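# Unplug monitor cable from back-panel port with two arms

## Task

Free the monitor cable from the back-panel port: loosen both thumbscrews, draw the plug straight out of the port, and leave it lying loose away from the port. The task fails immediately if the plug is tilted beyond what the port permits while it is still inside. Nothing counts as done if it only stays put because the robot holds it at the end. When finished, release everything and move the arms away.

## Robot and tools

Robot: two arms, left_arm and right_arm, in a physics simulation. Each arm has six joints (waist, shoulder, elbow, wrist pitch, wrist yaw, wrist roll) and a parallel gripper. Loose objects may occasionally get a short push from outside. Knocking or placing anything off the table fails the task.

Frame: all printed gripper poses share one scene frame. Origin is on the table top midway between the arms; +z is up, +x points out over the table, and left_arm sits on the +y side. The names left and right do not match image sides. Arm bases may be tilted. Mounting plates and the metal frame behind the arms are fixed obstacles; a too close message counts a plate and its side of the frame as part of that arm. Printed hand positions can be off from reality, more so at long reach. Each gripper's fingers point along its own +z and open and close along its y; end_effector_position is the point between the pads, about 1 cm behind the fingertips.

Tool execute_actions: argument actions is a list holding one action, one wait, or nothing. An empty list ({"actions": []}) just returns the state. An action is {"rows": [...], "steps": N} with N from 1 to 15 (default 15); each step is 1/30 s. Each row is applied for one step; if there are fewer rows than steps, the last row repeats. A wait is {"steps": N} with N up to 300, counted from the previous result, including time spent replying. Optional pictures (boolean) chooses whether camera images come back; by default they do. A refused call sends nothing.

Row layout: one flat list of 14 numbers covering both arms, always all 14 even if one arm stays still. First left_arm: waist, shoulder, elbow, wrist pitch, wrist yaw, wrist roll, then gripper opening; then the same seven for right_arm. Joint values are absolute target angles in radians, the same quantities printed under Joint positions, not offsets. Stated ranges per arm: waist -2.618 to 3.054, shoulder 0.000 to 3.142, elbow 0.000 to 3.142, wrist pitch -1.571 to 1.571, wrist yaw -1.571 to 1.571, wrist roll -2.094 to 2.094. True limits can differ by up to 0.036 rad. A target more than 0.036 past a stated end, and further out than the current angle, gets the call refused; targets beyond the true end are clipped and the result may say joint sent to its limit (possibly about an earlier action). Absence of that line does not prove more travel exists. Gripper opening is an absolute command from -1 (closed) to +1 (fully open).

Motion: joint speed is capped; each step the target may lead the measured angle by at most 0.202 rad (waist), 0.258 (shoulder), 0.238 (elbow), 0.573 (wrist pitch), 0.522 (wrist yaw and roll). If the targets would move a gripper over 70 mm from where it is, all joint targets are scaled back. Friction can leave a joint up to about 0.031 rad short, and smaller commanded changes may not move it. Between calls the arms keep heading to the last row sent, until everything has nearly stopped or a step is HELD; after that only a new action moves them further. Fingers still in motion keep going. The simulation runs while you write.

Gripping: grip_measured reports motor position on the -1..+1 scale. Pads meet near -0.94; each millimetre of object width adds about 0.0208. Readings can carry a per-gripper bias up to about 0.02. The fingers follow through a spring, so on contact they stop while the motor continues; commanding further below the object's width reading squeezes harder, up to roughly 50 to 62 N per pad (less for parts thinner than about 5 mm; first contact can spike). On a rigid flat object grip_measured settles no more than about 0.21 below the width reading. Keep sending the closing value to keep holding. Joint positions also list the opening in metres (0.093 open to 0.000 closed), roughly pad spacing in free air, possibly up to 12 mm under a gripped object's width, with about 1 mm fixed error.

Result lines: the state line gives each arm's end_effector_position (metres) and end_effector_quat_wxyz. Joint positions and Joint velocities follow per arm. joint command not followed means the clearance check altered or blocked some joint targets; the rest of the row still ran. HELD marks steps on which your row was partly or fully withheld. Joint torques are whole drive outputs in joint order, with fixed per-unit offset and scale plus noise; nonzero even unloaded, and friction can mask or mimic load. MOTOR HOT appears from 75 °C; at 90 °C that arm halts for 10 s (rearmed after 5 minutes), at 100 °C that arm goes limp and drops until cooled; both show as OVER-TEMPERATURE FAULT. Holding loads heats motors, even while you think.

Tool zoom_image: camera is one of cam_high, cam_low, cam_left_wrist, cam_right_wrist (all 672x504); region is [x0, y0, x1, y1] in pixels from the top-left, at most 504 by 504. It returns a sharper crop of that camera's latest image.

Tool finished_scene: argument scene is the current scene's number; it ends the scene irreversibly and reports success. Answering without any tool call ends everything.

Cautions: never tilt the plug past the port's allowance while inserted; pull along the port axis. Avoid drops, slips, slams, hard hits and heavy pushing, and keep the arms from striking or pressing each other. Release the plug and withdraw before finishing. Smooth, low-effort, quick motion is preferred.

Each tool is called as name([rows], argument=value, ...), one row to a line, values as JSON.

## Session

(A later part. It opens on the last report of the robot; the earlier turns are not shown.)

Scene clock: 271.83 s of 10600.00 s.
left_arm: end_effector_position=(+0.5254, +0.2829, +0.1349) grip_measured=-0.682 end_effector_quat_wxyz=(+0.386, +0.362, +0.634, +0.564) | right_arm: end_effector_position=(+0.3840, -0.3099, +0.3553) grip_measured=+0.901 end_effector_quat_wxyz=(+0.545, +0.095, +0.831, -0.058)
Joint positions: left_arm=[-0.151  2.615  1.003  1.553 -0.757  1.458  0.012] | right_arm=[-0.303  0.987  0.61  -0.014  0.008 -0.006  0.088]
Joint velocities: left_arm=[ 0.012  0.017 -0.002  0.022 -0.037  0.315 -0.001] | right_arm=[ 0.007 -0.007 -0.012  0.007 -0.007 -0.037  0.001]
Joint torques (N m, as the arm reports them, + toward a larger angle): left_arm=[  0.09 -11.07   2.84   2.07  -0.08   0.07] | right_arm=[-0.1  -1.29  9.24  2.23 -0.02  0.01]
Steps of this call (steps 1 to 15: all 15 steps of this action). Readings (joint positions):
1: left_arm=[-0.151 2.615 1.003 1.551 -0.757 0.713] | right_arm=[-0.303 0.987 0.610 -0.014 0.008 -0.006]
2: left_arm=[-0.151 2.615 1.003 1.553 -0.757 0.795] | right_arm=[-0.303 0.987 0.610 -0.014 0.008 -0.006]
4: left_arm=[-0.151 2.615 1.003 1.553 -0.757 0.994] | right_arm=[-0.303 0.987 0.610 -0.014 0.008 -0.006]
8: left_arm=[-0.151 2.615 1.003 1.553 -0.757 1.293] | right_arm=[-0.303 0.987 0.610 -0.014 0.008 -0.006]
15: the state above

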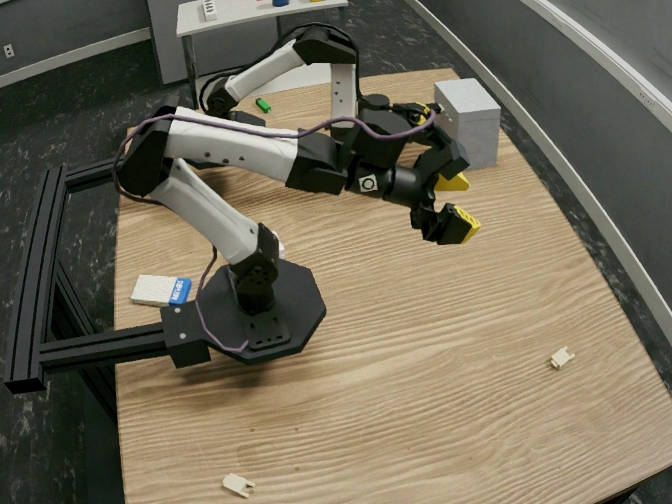

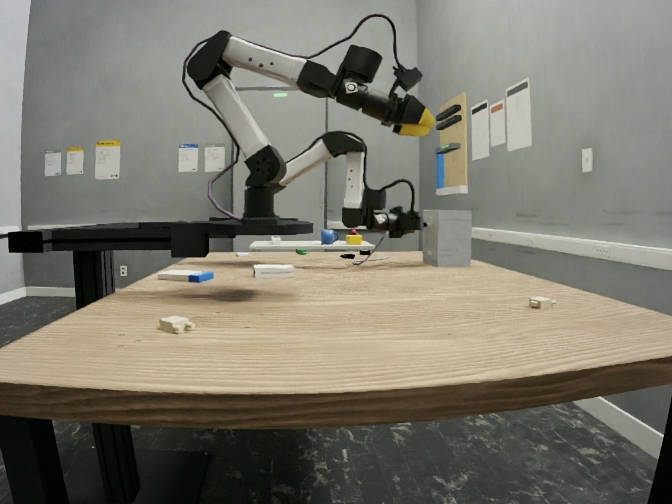

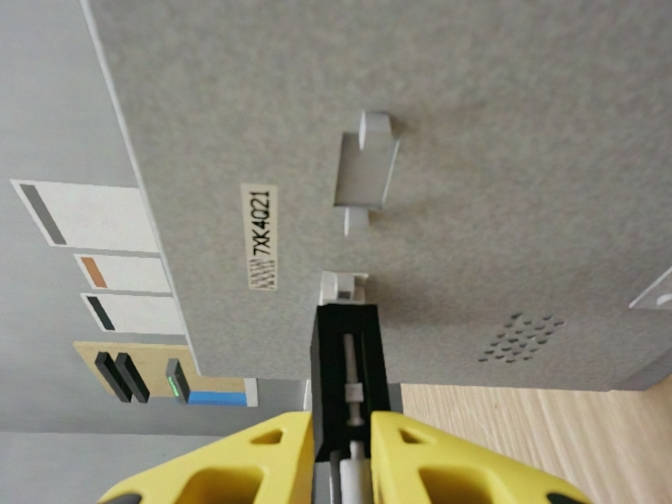

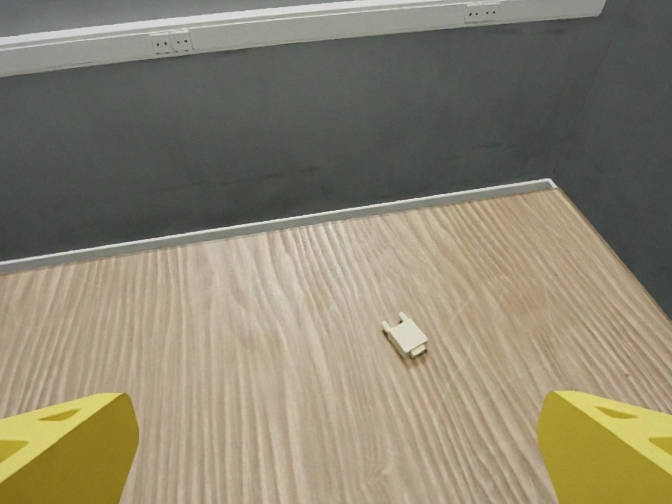

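execute_actions([
  {"rows":[[-0.16,2.615,0.995,1.55,-0.75,1.53,-0.2,-0.3,1,0.6,0,0,0,0.9]],"steps":10},
], pictures=false)

execute_actions([
  {"rows":[[-0.125,2.65,1.06,1.55,-0.75,1.53,-0.2,-0.3,1,0.6,0,0,0,0.9],[-0.125,2.65,1.06,1.55,-0.75,1.53,-0.2,-0.3,1,0.6,0,0,0,0.9],[-0.125,2.65,1.06,1.55,-0.75,1.53,-0.2,-0.3,1,0.6,0,0,0,0.9],[-0.1,2.65,1.06,1.55,-0.75,1.53,-0.2,-0.3,1,0.6,0,0,0,0.9]]},
])

Scene clock: 275.10 s of 10600.00 s.
left_arm: end_effector_position=(+0.5254, +0.2829, +0.1349) grip_measured=-0.202 end_effector_quat_wxyz=(+0.368, +0.381, +0.623, +0.575) | right_arm: end_effector_position=(+0.3840, -0.3099, +0.3553) grip_measured=+0.901 end_effector_quat_wxyz=(+0.545, +0.095, +0.831, -0.058)
Joint positions: left_arm=[-0.151  2.615  1.003  1.553 -0.757  1.519  0.036] | right_arm=[-0.303  0.987  0.61  -0.014  0.008 -0.006  0.088]
Joint velocities: left_arm=[-0.012  0.002 -0.007 -0.007 -0.051 -0.066 -0.001] | right_arm=[-0.007 -0.012 -0.012 -0.007 -0.022 -0.022 -0.001]
Joint torques (N m, as the arm reports them, + toward a larger angle): left_arm=[ -0.79 -10.87   2.96   2.1    0.05   0.08] | right_arm=[-0.03 -1.32  9.47  2.3   0.06 -0.04]
Steps of this call (steps 1 to 30: the robot went on to your last target; steps 31 to 88: nothing new was sent; steps 89 to 98: all 10 steps of this action). Readings (joint positions):
89: left_arm=[-0.151 2.615 1.003 1.553 -0.757 1.505] | right_arm=[-0.303 0.987 0.610 -0.014 0.008 -0.006]
90: left_arm=[-0.151 2.615 1.003 1.553 -0.757 1.508] | right_arm=[-0.303 0.987 0.610 -0.014 0.008 -0.006]
92: left_arm=[-0.151 2.615 1.003 1.553 -0.757 1.513] | right_arm=[-0.303 0.987 0.610 -0.014 0.008 -0.006]
96: left_arm=[-0.151 2.615 1.003 1.553 -0.757 1.518] | right_arm=[-0.303 0.987 0.610 -0.014 0.008 -0.006]
98: the state above

Scene clock: 275.60 s of 10600.00 s.
left_arm: end_effector_position=(+0.5333, +0.3062, +0.1339) grip_measured=-0.202 end_effector_quat_wxyz=(+0.359, +0.362, +0.630, +0.586) | right_arm: end_effector_position=(+0.3840, -0.3099, +0.3553) grip_measured=+0.901 end_effector_quat_wxyz=(+0.545, +0.095, +0.831, -0.058)
Joint positions: left_arm=[-0.101  2.634  1.037  1.553 -0.754  1.521  0.036] | right_arm=[-0.303  0.987  0.61  -0.014  0.008 -0.006  0.088]
Joint velocities: left_arm=[ 0.002  0.007 -0.002  0.007 -0.051  0.022 -0.   ] | right_arm=[-0.017  0.012 -0.012  0.066 -0.066 -0.037 -0.001]
Joint torques (N m, as the arm reports them, + toward a larger angle): left_arm=[ 0.04 -9.92  5.49  2.06  0.02  0.08] | right_arm=[ 0.02 -1.39  9.38  2.23 -0.05 -0.03]
Steps of this call (steps 1 to 15: all 15 steps of this action). Readings (joint positions):
1: left_arm=[-0.150 2.618 1.008 1.553 -0.757 1.519] | right_arm=[-0.303 0.987 0.610 -0.014 0.008 -0.006]
2: left_arm=[-0.146 2.624 1.020 1.553 -0.756 1.520] | right_arm=[-0.303 0.987 0.610 -0.014 0.008 -0.006]
4: left_arm=[-0.136 2.632 1.035 1.553 -0.754 1.520] | right_arm=[-0.303 0.987 0.610 -0.014 0.008 -0.006]
8: left_arm=[-0.106 2.634 1.037 1.553 -0.754 1.521] | right_arm=[-0.303 0.987 0.610 -0.014 0.008 -0.006]
15: the state above

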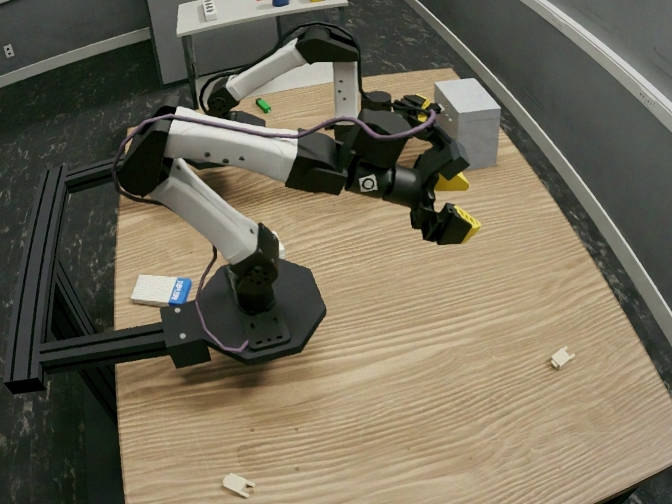

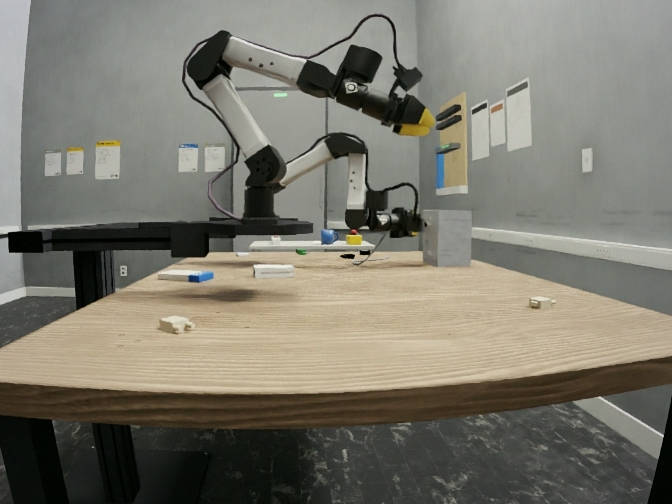

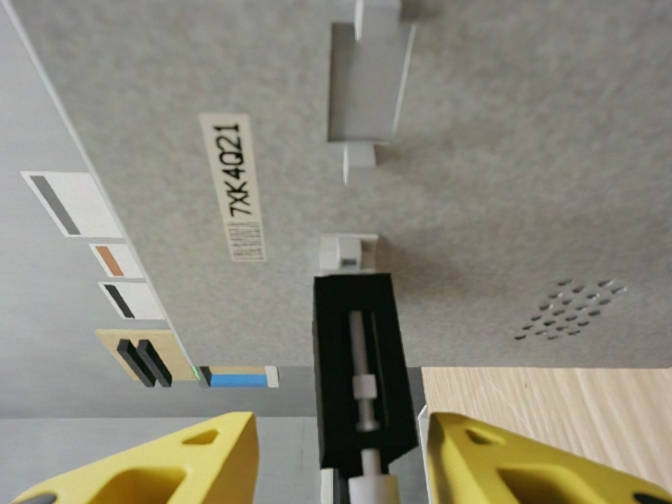

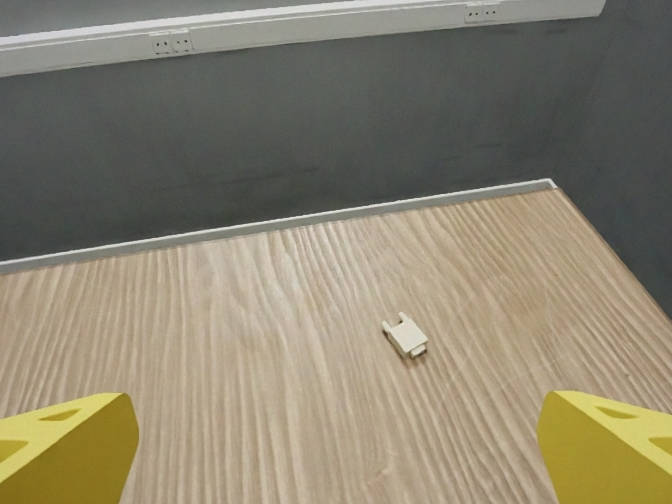

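execute_actions([
  {"rows":[[-0.1,2.675,1.105,1.535,-0.75,1.55,-0.2,-0.3,1,0.6,0,0,0,0.9]],"steps":12},
], pictures=false)

execute_actions([
  {"rows":[[-0.1,2.66,1.08,1.535,-0.75,1.55,-0.3,-0.3,1,0.6,0,0,0,0.9],[-0.1,2.66,1.08,1.535,-0.75,1.55,-0.4,-0.3,1,0.6,0,0,0,0.9],[-0.1,2.66,1.08,1.535,-0.75,1.55,-0.45,-0.3,1,0.6,0,0,0,0.9],[-0.1,2.66,1.08,1.535,-0.75,1.55,-0.5,-0.3,1,0.6,0,0,0,0.9],[-0.1,2.66,1.08,1.535,-0.75,1.55,-0.55,-0.3,1,0.6,0,0,0,0.9],[-0.1,2.66,1.08,1.535,-0.75,1.55,-0.6,-0.3,1,0.6,0,0,0,0.9],[-0.1,2.66,1.08,1.535,-0.75,1.55,-0.65,-0.3,1,0.6,0,0,0,0.9],[-0.1,2.66,1.08,1.535,-0.75,1.55,-0.72,-0.3,1,0.6,0,0,0,0.9]]},
])

Scene clock: 282.43 s of 10600.00 s.
left_arm: end_effector_position=(+0.5410, +0.3041, +0.1315) grip_measured=-0.202 end_effector_quat_wxyz=(+0.358, +0.364, +0.625, +0.590) | right_arm: end_effector_position=(+0.3840, -0.3099, +0.3553) grip_measured=+0.901 end_effector_quat_wxyz=(+0.545, +0.095, +0.831, -0.058)
Joint positions: left_arm=[-0.101  2.659  1.082  1.546 -0.754  1.54   0.036] | right_arm=[-0.303  0.987  0.61  -0.014  0.008 -0.006  0.088]
Joint velocities: left_arm=[-0.002  0.002  0.002 -0.051 -0.037  0.022  0.001] | right_arm=[-0.007 -0.022 -0.002 -0.022  0.022  0.007  0.001]
Joint torques (N m, as the arm reports them, + toward a larger angle): left_arm=[ -0.06 -10.     5.67   2.01   0.01   0.04] | right_arm=[-0.06 -1.36  9.51  2.22  0.    0.04]
Steps of this call (steps 1 to 15: the robot went on to your last target; steps 16 to 90: nothing new was sent; then 3.43 s passed at rest; steps 91 to 102: all 12 steps of this action). Readings (joint positions):
91: left_arm=[-0.101 2.638 1.045 1.553 -0.754 1.524] | right_arm=[-0.303 0.987 0.610 -0.014 0.008 -0.006]
92: left_arm=[-0.101 2.646 1.061 1.551 -0.754 1.528] | right_arm=[-0.303 0.987 0.610 -0.014 0.008 -0.006]
94: left_arm=[-0.101 2.656 1.079 1.548 -0.754 1.533] | right_arm=[-0.303 0.987 0.610 -0.014 0.008 -0.006]
98: left_arm=[-0.101 2.659 1.082 1.546 -0.754 1.538] | right_arm=[-0.303 0.987 0.610 -0.014 0.008 -0.006]
102: the state above

Scene clock: 282.93 s of 10600.00 s.
left_arm: end_effector_position=(+0.5411, +0.3041, +0.1315) grip_measured=-0.706 end_effector_quat_wxyz=(+0.356, +0.367, +0.624, +0.592) | right_arm: end_effector_position=(+0.3840, -0.3099, +0.3553) grip_measured=+0.901 end_effector_quat_wxyz=(+0.545, +0.095, +0.831, -0.058)
Joint positions: left_arm=[-0.101  2.659  1.082  1.546 -0.753  1.548  0.011] | right_arm=[-0.303  0.987  0.61  -0.014  0.008 -0.006  0.088]
Joint velocities: left_arm=[-0.002  0.002  0.017  0.037  0.051 -0.095  0.001] | right_arm=[ 0.012  0.012 -0.027 -0.037  0.007  0.051  0.001]
Joint torques (N m, as the arm reports them, + toward a larger angle): left_arm=[ -0.1  -11.21   3.45   2.02  -0.01  -0.04] | right_arm=[ 0.12 -1.38  9.28  2.19  0.04  0.01]
Steps of this call (steps 1 to 15: all 15 steps of this action). Readings (joint positions):
1: left_arm=[-0.101 2.659 1.082 1.546 -0.754 1.540] | right_arm=[-0.303 0.987 0.610 -0.014 0.008 -0.006]
2: left_arm=[-0.101 2.659 1.082 1.546 -0.754 1.540] | right_arm=[-0.303 0.987 0.610 -0.014 0.008 -0.006]
4: left_arm=[-0.101 2.659 1.082 1.546 -0.754 1.541] | right_arm=[-0.303 0.987 0.610 -0.014 0.008 -0.006]
8: left_arm=[-0.101 2.659 1.082 1.545 -0.754 1.543] | right_arm=[-0.303 0.987 0.610 -0.014 0.008 -0.006]
15: the state above

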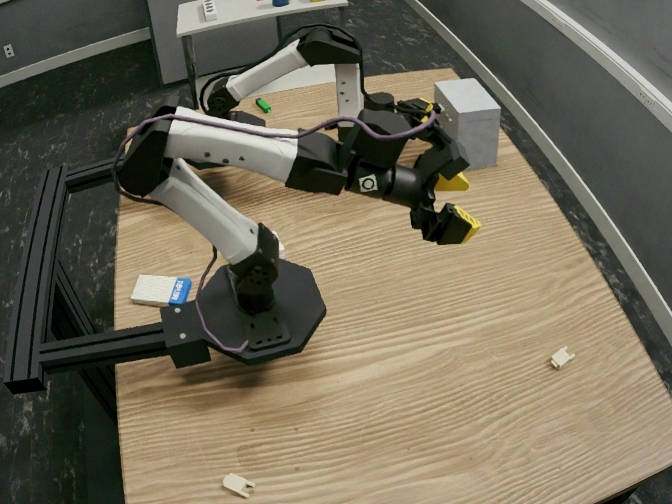

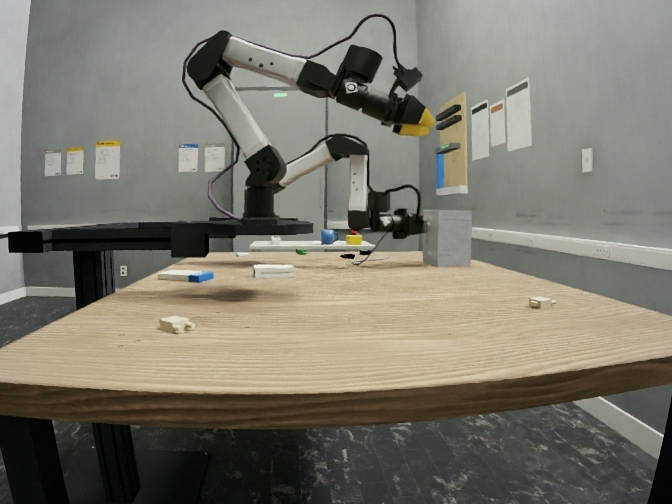

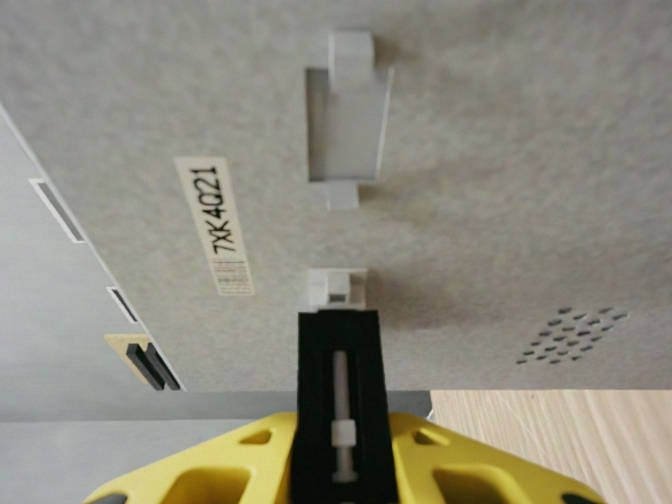

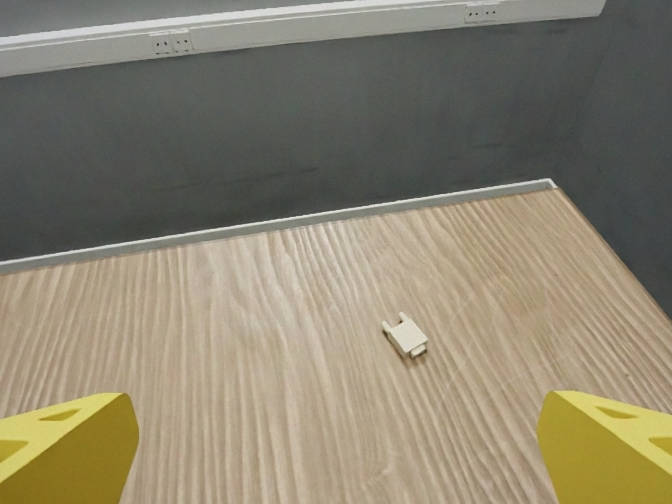

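execute_actions([
  {"rows":[[-0.11,2.645,1.05,1.55,-0.75,1.55,-0.78,-0.3,1,0.6,0,0,0,0.9],[-0.11,2.645,1.05,1.55,-0.75,1.55,-0.78,-0.3,1,0.6,0,0,0,0.9],[-0.112,2.64,1.035,1.55,-0.75,1.55,-0.78,-0.3,1,0.6,0,0,0,0.9],[-0.113,2.633,1.02,1.555,-0.75,1.55,-0.78,-0.3,1,0.6,0,0,0,0.9],[-0.115,2.626,1.005,1.56,-0.75,1.55,-0.78,-0.3,1,0.6,0,0,0,0.9]]},
])

Scene clock: 285.57 s of 10600.00 s.
left_arm: end_effector_position=(+0.5302, +0.3027, +0.1281) grip_measured=-0.753 end_effector_quat_wxyz=(+0.348, +0.382, +0.624, +0.586) | right_arm: end_effector_position=(+0.3840, -0.3099, +0.3553) grip_measured=+0.901 end_effector_quat_wxyz=(+0.545, +0.095, +0.831, -0.058)
Joint positions: left_arm=[-0.107  2.639  1.026  1.55  -0.746  1.55   0.009] | right_arm=[-0.303  0.987  0.61  -0.014  0.008 -0.006  0.088]
Joint velocities: left_arm=[ 0.002 -0.007 -0.012  0.007 -0.125  0.022 -0.002] | right_arm=[-0.007 -0.007 -0.027 -0.037 -0.051  0.037  0.   ]
Joint torques (N m, as the arm reports them, + toward a larger angle): left_arm=[ -0.57 -12.02   1.76   2.22  -0.08  -0.05] | right_arm=[ 0.04 -1.41  9.42  2.23 -0.03  0.  ]
Steps of this call (steps 1 to 15: the robot went on to your last target; steps 16 to 64: nothing new was sent; steps 65 to 79: all 15 steps of this action). Readings (joint positions):
65: left_arm=[-0.102 2.659 1.081 1.547 -0.753 1.549] | right_arm=[-0.303 0.987 0.610 -0.014 0.008 -0.006]
66: left_arm=[-0.102 2.659 1.081 1.547 -0.752 1.550] | right_arm=[-0.303 0.987 0.610 -0.014 0.008 -0.006]
68: left_arm=[-0.101 2.654 1.075 1.545 -0.747 1.550] | right_arm=[-0.303 0.987 0.610 -0.014 0.008 -0.006]
72: left_arm=[-0.105 2.639 1.035 1.550 -0.746 1.550] | right_arm=[-0.303 0.987 0.610 -0.014 0.008 -0.006]
79: the state above

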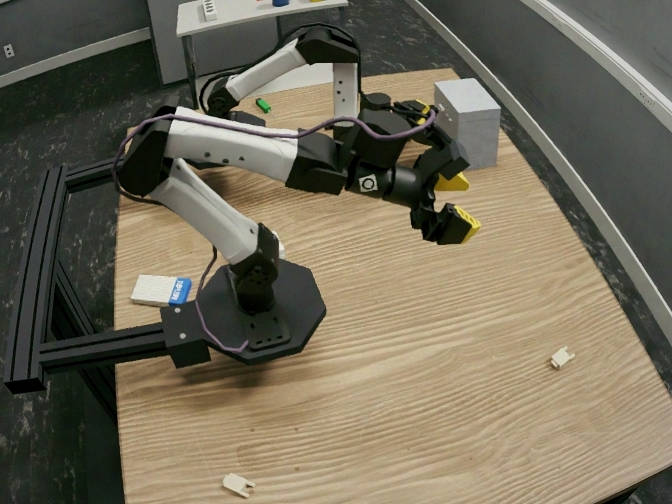

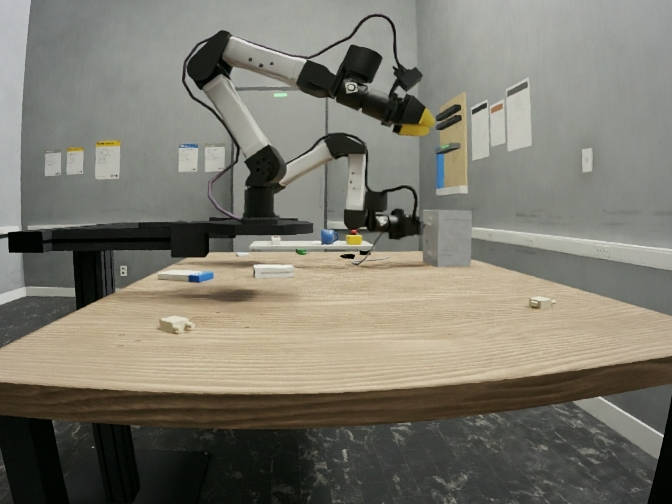

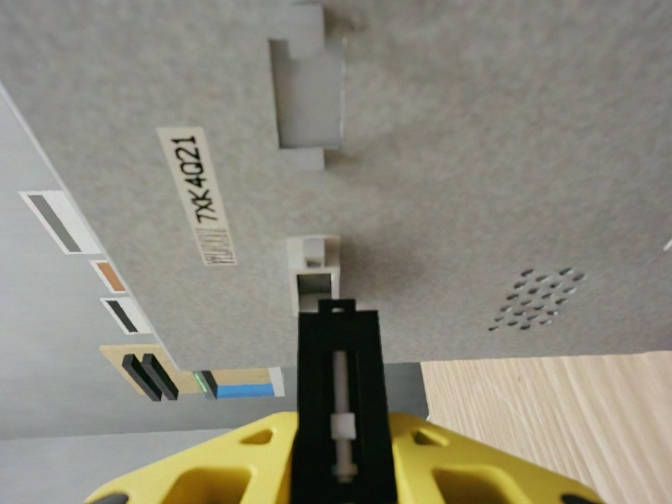

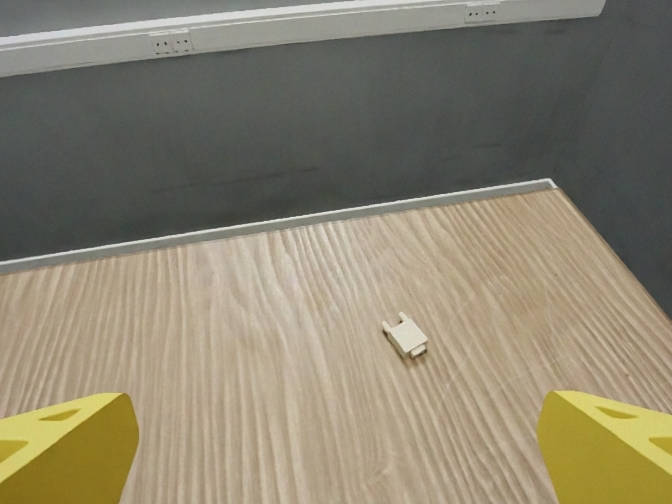

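execute_actions([
  {"rows":[[-0.11,2.58,0.75,1.55,-0.75,1.2,-0.78,-0.3,1,0.6,0,0,0,0.9]]},
], pictures=false)

execute_actions([
  {"rows":[[0,2.58,0.75,1.45,-0.2,0,-0.78,-0.3,1,0.6,0,0,0,0.9]]},
], pictures=false)

execute_actions([
  {"rows":[[0,2.58,0.75,1.35,-0.2,0,-0.78,-0.3,1,0.6,0,0,0,0.9]]},
])

Scene clock: 290.63 s of 10600.00 s.
left_arm: end_effector_position=(+0.4631, +0.3198, +0.0923) grip_measured=-0.752 end_effector_quat_wxyz=(+0.356, +0.343, +0.706, +0.507) | right_arm: end_effector_position=(+0.3840, -0.3099, +0.3553) grip_measured=+0.901 end_effector_quat_wxyz=(+0.545, +0.095, +0.831, -0.058)
Joint positions: left_arm=[-0.108  2.587  0.759  1.541 -0.748  1.22   0.009] | right_arm=[-0.303  0.987  0.61  -0.014  0.008 -0.006  0.088]
Joint velocities: left_arm=[-0.002  0.007  0.007  0.022 -0.037 -0.007  0.001] | right_arm=[ 0.017 -0.022 -0.007  0.007 -0.007  0.037 -0.   ]
Joint torques (N m, as the arm reports them, + toward a larger angle): left_arm=[ -0.28 -10.21   1.46   2.19  -0.14  -0.1 ] | right_arm=[ 0.04 -1.26  9.03  2.25  0.04  0.02]
Steps of this call (steps 1 to 15: the robot went on to your last target; steps 16 to 90: nothing new was sent; then 1.57 s passed at rest; steps 91 to 105: all 15 steps of this action). Readings (joint positions):
91: left_arm=[-0.107 2.626 0.991 1.547 -0.736 1.495] | right_arm=[-0.303 0.987 0.610 -0.014 0.008 -0.006]
92: left_arm=[-0.108 2.601 0.917 1.552 -0.735 1.436] | right_arm=[-0.303 0.987 0.610 -0.014 0.008 -0.006]
94: left_arm=[-0.108 2.583 0.805 1.558 -0.743 1.354] | right_arm=[-0.303 0.987 0.610 -0.014 0.008 -0.006]
98: left_arm=[-0.108 2.587 0.759 1.538 -0.748 1.268] | right_arm=[-0.303 0.987 0.610 -0.014 0.008 -0.006]
105: the state above

Scene clock: 291.13 s of 10600.00 s.
left_arm: end_effector_position=(+0.4807, +0.2888, +0.0627) grip_measured=-0.750 end_effector_quat_wxyz=(+0.557, +0.032, +0.827, +0.071) | right_arm: end_effector_position=(+0.3840, -0.3099, +0.3553) grip_measured=+0.901 end_effector_quat_wxyz=(+0.545, +0.095, +0.831, -0.058)
Joint positions: left_arm=[ 0.005  2.587  0.758  1.46  -0.227  0.098  0.009] | right_arm=[-0.303  0.987  0.61  -0.014  0.008 -0.006  0.088]
Joint velocities: left_arm=[ 0.007  0.017 -0.002 -0.051  0.11  -0.623  0.   ] | right_arm=[ 0.017 -0.022  0.007 -0.022 -0.007  0.022  0.001]
Joint torques (N m, as the arm reports them, + toward a larger angle): left_arm=[ -0.51 -10.17   1.51   2.17   0.    -0.05] | right_arm=[ 0.03 -1.3   9.44  2.33  0.05  0.01]
Steps of this call (steps 1 to 15: all 15 steps of this action). Readings (joint positions):
1: left_arm=[-0.094 2.587 0.758 1.532 -0.671 1.137] | right_arm=[-0.303 0.987 0.610 -0.014 0.008 -0.006]
2: left_arm=[-0.070 2.587 0.758 1.517 -0.571 1.037] | right_arm=[-0.303 0.987 0.610 -0.014 0.008 -0.006]
4: left_arm=[-0.022 2.587 0.758 1.493 -0.438 0.838] | right_arm=[-0.303 0.987 0.610 -0.014 0.008 -0.006]
8: left_arm=[0.006 2.587 0.758 1.469 -0.306 0.440] | right_arm=[-0.303 0.987 0.610 -0.014 0.008 -0.006]
15: the state above

Scene clock: 291.63 s of 10600.00 s.
left_arm: end_effector_position=(+0.4712, +0.2867, +0.0414) grip_measured=-0.750 end_effector_quat_wxyz=(+0.519, +0.009, +0.854, +0.045) | right_arm: end_effector_position=(+0.3840, -0.3099, +0.3553) grip_measured=+0.901 end_effector_quat_wxyz=(+0.545, +0.095, +0.831, -0.058)
Joint positions: left_arm=[ 0.005  2.586  0.758  1.361 -0.208  0.011  0.009] | right_arm=[-0.303  0.987  0.61  -0.014  0.008 -0.006  0.088]
Joint velocities: left_arm=[-0.002 -0.012  0.012 -0.066 -0.066 -0.095 -0.001] | right_arm=[-0.007  0.007  0.007 -0.066  0.022  0.007  0.001]
Joint torques (N m, as the arm reports them, + toward a larger angle): left_arm=[ -0.52 -10.19   1.72   2.09   0.03  -0.03] | right_arm=[ 0.01 -1.46  9.28  2.2  -0.02  0.01]
Steps of this call (steps 1 to 15: all 15 steps of this action). Readings (joint positions):
1: left_arm=[0.005 2.587 0.758 1.449 -0.223 0.080] | right_arm=[-0.303 0.987 0.610 -0.014 0.008 -0.006]
2: left_arm=[0.005 2.586 0.758 1.434 -0.220 0.065] | right_arm=[-0.303 0.987 0.610 -0.014 0.008 -0.006]
4: left_arm=[0.005 2.586 0.758 1.403 -0.215 0.045] | right_arm=[-0.303 0.987 0.610 -0.014 0.008 -0.006]
8: left_arm=[0.005 2.586 0.758 1.374 -0.211 0.023] | right_arm=[-0.303 0.987 0.610 -0.014 0.008 -0.006]
15: the state above

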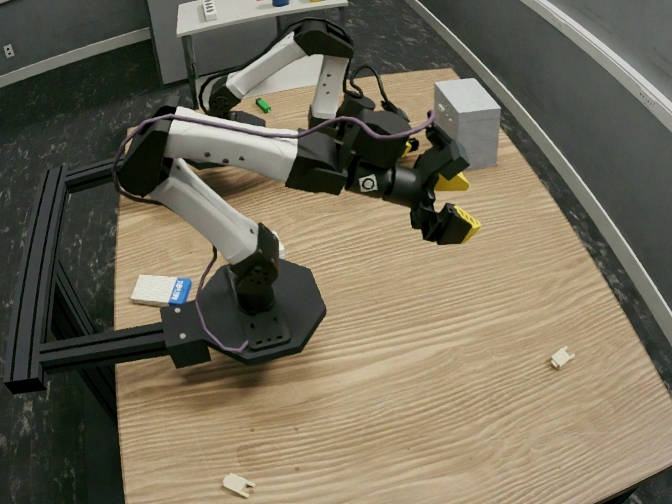

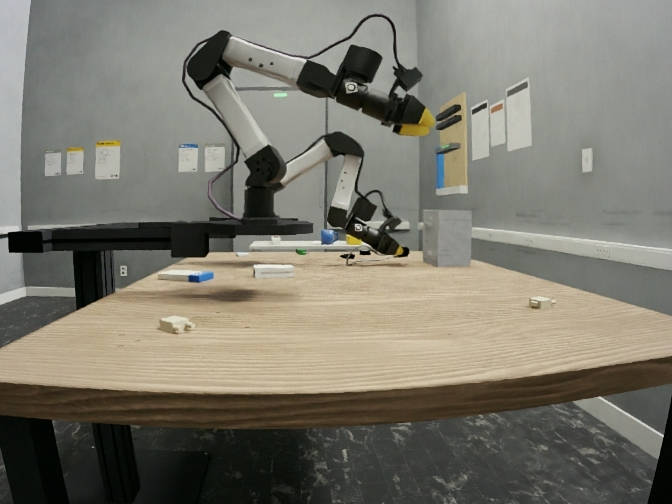

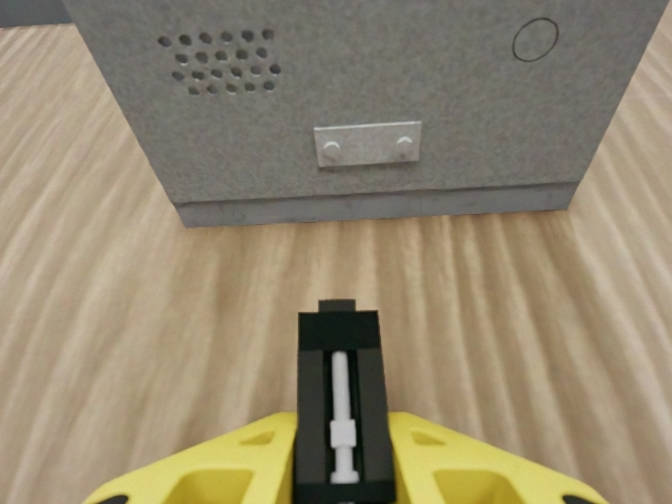

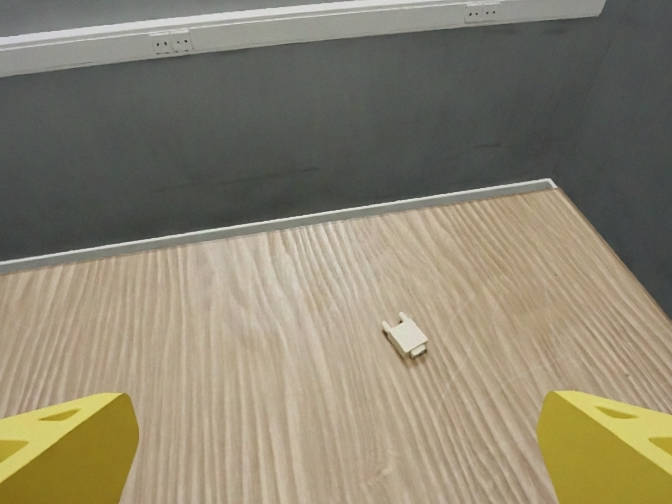

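execute_actions([
  {"rows":[[0,2.58,0.75,1.25,-0.2,0,-0.78,-0.3,1,0.6,0,0,0,0.9]]},
], pictures=false)

execute_actions([
  {"rows":[[0,2.58,0.75,1.26,-0.2,0,-0.6,-0.3,1,0.6,0,0,0,0.9],[0,2.58,0.75,1.26,-0.2,0,-0.5,-0.3,1,0.6,0,0,0,0.9],[0,2.58,0.75,1.26,-0.2,0,-0.4,-0.3,1,0.6,0,0,0,0.9],[0,2.58,0.75,1.26,-0.2,0,0.6,-0.3,1,0.6,0,0,0,0.9]]},
], pictures=false)

execute_actions([
  {"rows":[[0,2.2,0.55,1.1,-0.2,0,0.6,-0.3,1,0.6,0,0,0,0.9]]},
])

Scene clock: 295.57 s of 10600.00 s.
left_arm: end_effector_position=(+0.4594, +0.2879, +0.0213) grip_measured=-0.750 end_effector_quat_wxyz=(+0.477, +0.014, +0.877, +0.049) | right_arm: end_effector_position=(+0.3840, -0.3099, +0.3553) grip_measured=+0.901 end_effector_quat_wxyz=(+0.545, +0.095, +0.831, -0.058)
Joint positions: left_arm=[ 0.005  2.586  0.758  1.262 -0.208  0.008  0.009] | right_arm=[-0.303  0.987  0.61  -0.014  0.008 -0.006  0.088]
Joint velocities: left_arm=[-0.012  0.007 -0.002  0.022  0.022  0.022  0.   ] | right_arm=[-0.012 -0.002 -0.012 -0.022 -0.037  0.022 -0.   ]
Joint torques (N m, as the arm reports them, + toward a larger angle): left_arm=[-0.5  -9.95  1.5   2.    0.01 -0.07] | right_arm=[ 0.13 -1.46  9.24  2.22  0.08  0.02]
Steps of this call (steps 1 to 15: the robot went on to your last target; steps 16 to 90: nothing new was sent; then 0.43 s passed at rest; steps 91 to 105: all 15 steps of this action). Readings (joint positions):
91: left_arm=[0.005 2.586 0.758 1.348 -0.208 0.008] | right_arm=[-0.303 0.987 0.610 -0.014 0.008 -0.006]
92: left_arm=[0.005 2.586 0.758 1.334 -0.208 0.008] | right_arm=[-0.303 0.987 0.610 -0.014 0.008 -0.006]
94: left_arm=[0.005 2.586 0.758 1.303 -0.208 0.008] | right_arm=[-0.303 0.987 0.610 -0.014 0.008 -0.006]
98: left_arm=[0.005 2.586 0.758 1.274 -0.208 0.008] | right_arm=[-0.303 0.987 0.610 -0.014 0.008 -0.006]
105: the state above

Scene clock: 296.07 s of 10600.00 s.
left_arm: end_effector_position=(+0.4594, +0.2879, +0.0213) grip_measured=+0.598 end_effector_quat_wxyz=(+0.477, +0.014, +0.877, +0.049) | right_arm: end_effector_position=(+0.3840, -0.3099, +0.3553) grip_measured=+0.901 end_effector_quat_wxyz=(+0.545, +0.095, +0.831, -0.058)
Joint positions: left_arm=[ 0.005  2.586  0.758  1.262 -0.208  0.008  0.074] | right_arm=[-0.303  0.987  0.61  -0.014  0.008 -0.006  0.088]
Joint velocities: left_arm=[-0.002  0.002 -0.012 -0.037 -0.007  0.007 -0.001] | right_arm=[-0.012 -0.007  0.002  0.007  0.022  0.037  0.001]
Joint torques (N m, as the arm reports them, + toward a larger angle): left_arm=[-0.52 -9.88  1.42  2.11  0.   -0.07] | right_arm=[ 0.03 -1.64  9.19  2.22  0.06 -0.02]
Steps of this call (steps 1 to 15: all 15 steps of this action). Readings (joint positions):
1: left_arm=[0.005 2.586 0.758 1.262 -0.208 0.008] | right_arm=[-0.303 0.987 0.610 -0.014 0.008 -0.006]
2: left_arm=[0.005 2.586 0.758 1.262 -0.208 0.008] | right_arm=[-0.303 0.987 0.610 -0.014 0.008 -0.006]
4: left_arm=[0.005 2.586 0.758 1.262 -0.208 0.008] | right_arm=[-0.303 0.987 0.610 -0.014 0.008 -0.006]
8: left_arm=[0.005 2.586 0.758 1.262 -0.208 0.008] | right_arm=[-0.303 0.987 0.610 -0.014 0.008 -0.006]
15: the state above

Scene clock: 296.57 s of 10600.00 s.
left_arm: end_effector_position=(+0.4478, +0.2910, +0.1147) grip_measured=+0.598 end_effector_quat_wxyz=(+0.503, +0.011, +0.863, +0.044) | right_arm: end_effector_position=(+0.3840, -0.3099, +0.3553) grip_measured=+0.901 end_effector_quat_wxyz=(+0.545, +0.095, +0.831, -0.058)
Joint positions: left_arm=[ 0.005  2.186  0.562  1.12  -0.204  0.007  0.074] | right_arm=[-0.303  0.987  0.61  -0.014  0.008 -0.006  0.088]
Joint velocities: left_arm=[-0.012  0.017  0.012 -0.037 -0.037 -0.037 -0.001] | right_arm=[-0.002  0.012 -0.022 -0.081 -0.007  0.022 -0.   ]
Joint torques (N m, as the arm reports them, + toward a larger angle): left_arm=[-0.61 -7.1   2.54  2.05 -0.05 -0.06] | right_arm=[-0.1  -1.35  9.44  2.24 -0.03  0.01]
Steps of this call (steps 1 to 15: all 15 steps of this action). Readings (joint positions):
1: left_arm=[0.005 2.548 0.728 1.229 -0.205 0.008] | right_arm=[-0.303 0.987 0.610 -0.014 0.008 -0.006]
2: left_arm=[0.005 2.472 0.659 1.186 -0.204 0.008] | right_arm=[-0.303 0.987 0.610 -0.014 0.008 -0.006]
4: left_arm=[0.005 2.311 0.570 1.137 -0.204 0.008] | right_arm=[-0.303 0.987 0.610 -0.014 0.008 -0.006]
8: left_arm=[0.005 2.187 0.562 1.154 -0.204 0.007] | right_arm=[-0.303 0.987 0.610 -0.014 0.008 -0.006]
15: the state above

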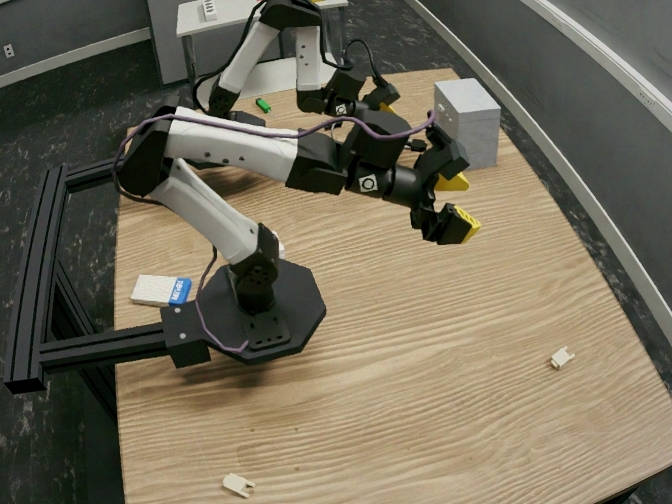

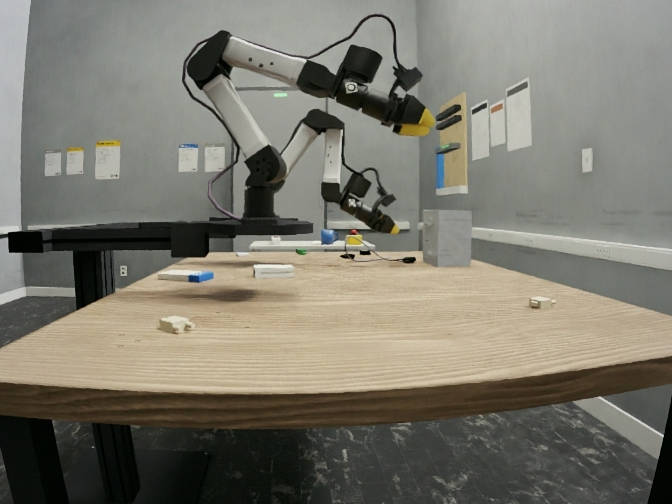

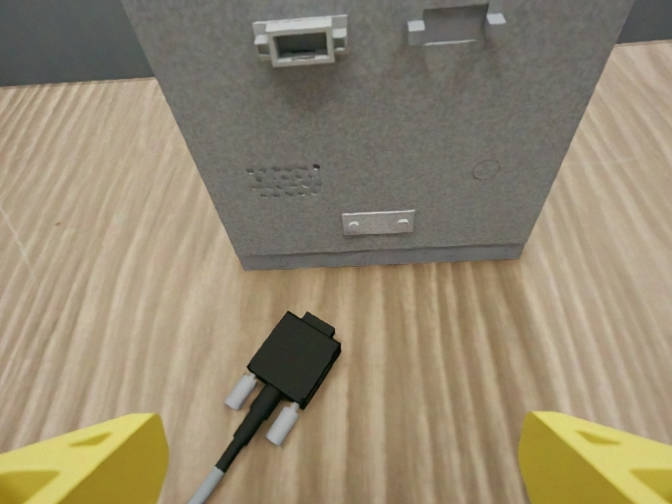

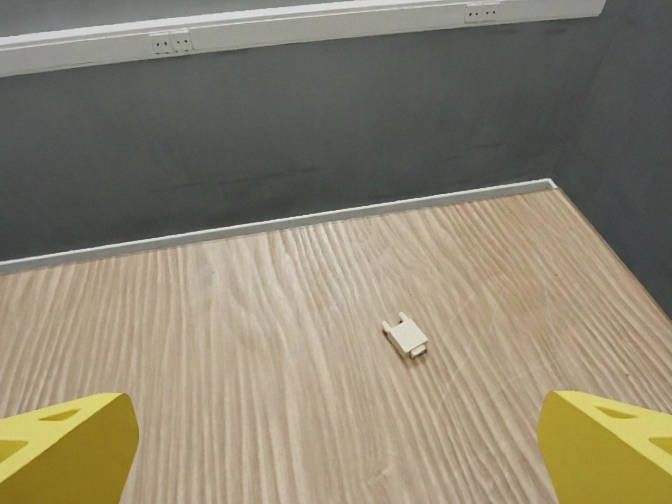

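execute_actions([
  {"rows":[[0,1.8,0.55,0.9,-0.2,0,0.6,-0.3,1,0.6,0,0,0,0.9]]},
], pictures=false)

finished_scene(scene=2)

Scene clock: 300.77 s of 10600.00 s.
left_arm: end_effector_position=(+0.4635, +0.2911, +0.2364) grip_measured=+0.598 end_effector_quat_wxyz=(+0.584, -0.002, +0.811, +0.033) | right_arm: end_effector_position=(+0.3840, -0.3099, +0.3553) grip_measured=+0.901 end_effector_quat_wxyz=(+0.545, +0.095, +0.831, -0.058)
Joint positions: left_arm=[ 0.005  1.786  0.555  0.922 -0.203  0.007  0.074] | right_arm=[-0.303  0.987  0.61  -0.014  0.008 -0.006  0.088]
Joint velocities: left_arm=[-0.017  0.007  0.002 -0.125 -0.081 -0.095 -0.001] | right_arm=[-0.002 -0.007 -0.002  0.007 -0.007 -0.022  0.   ]
Joint torques (N m, as the arm reports them, + toward a larger angle): left_arm=[-0.51 -5.88  5.52  2.18 -0.02 -0.07] | right_arm=[ 0.11 -1.52  9.29  2.29  0.    0.02]
Steps of this call (steps 1 to 15: the robot went on to your last target; steps 16 to 90: nothing new was sent; then 0.70 s passed at rest; steps 91 to 105: all 15 steps of this action). Readings (joint positions):
91: left_arm=[0.005 2.151 0.561 1.062 -0.203 0.007] | right_arm=[-0.303 0.987 0.610 -0.014 0.008 -0.006]
92: left_arm=[0.005 2.084 0.550 0.998 -0.203 0.007] | right_arm=[-0.303 0.987 0.610 -0.014 0.008 -0.006]
94: left_arm=[0.005 1.932 0.545 0.947 -0.203 0.007] | right_arm=[-0.303 0.987 0.610 -0.014 0.008 -0.006]
98: left_arm=[0.005 1.780 0.555 0.970 -0.203 0.007] | right_arm=[-0.303 0.987 0.610 -0.014 0.008 -0.006]
105: the state above

The scene is finished: the task was done.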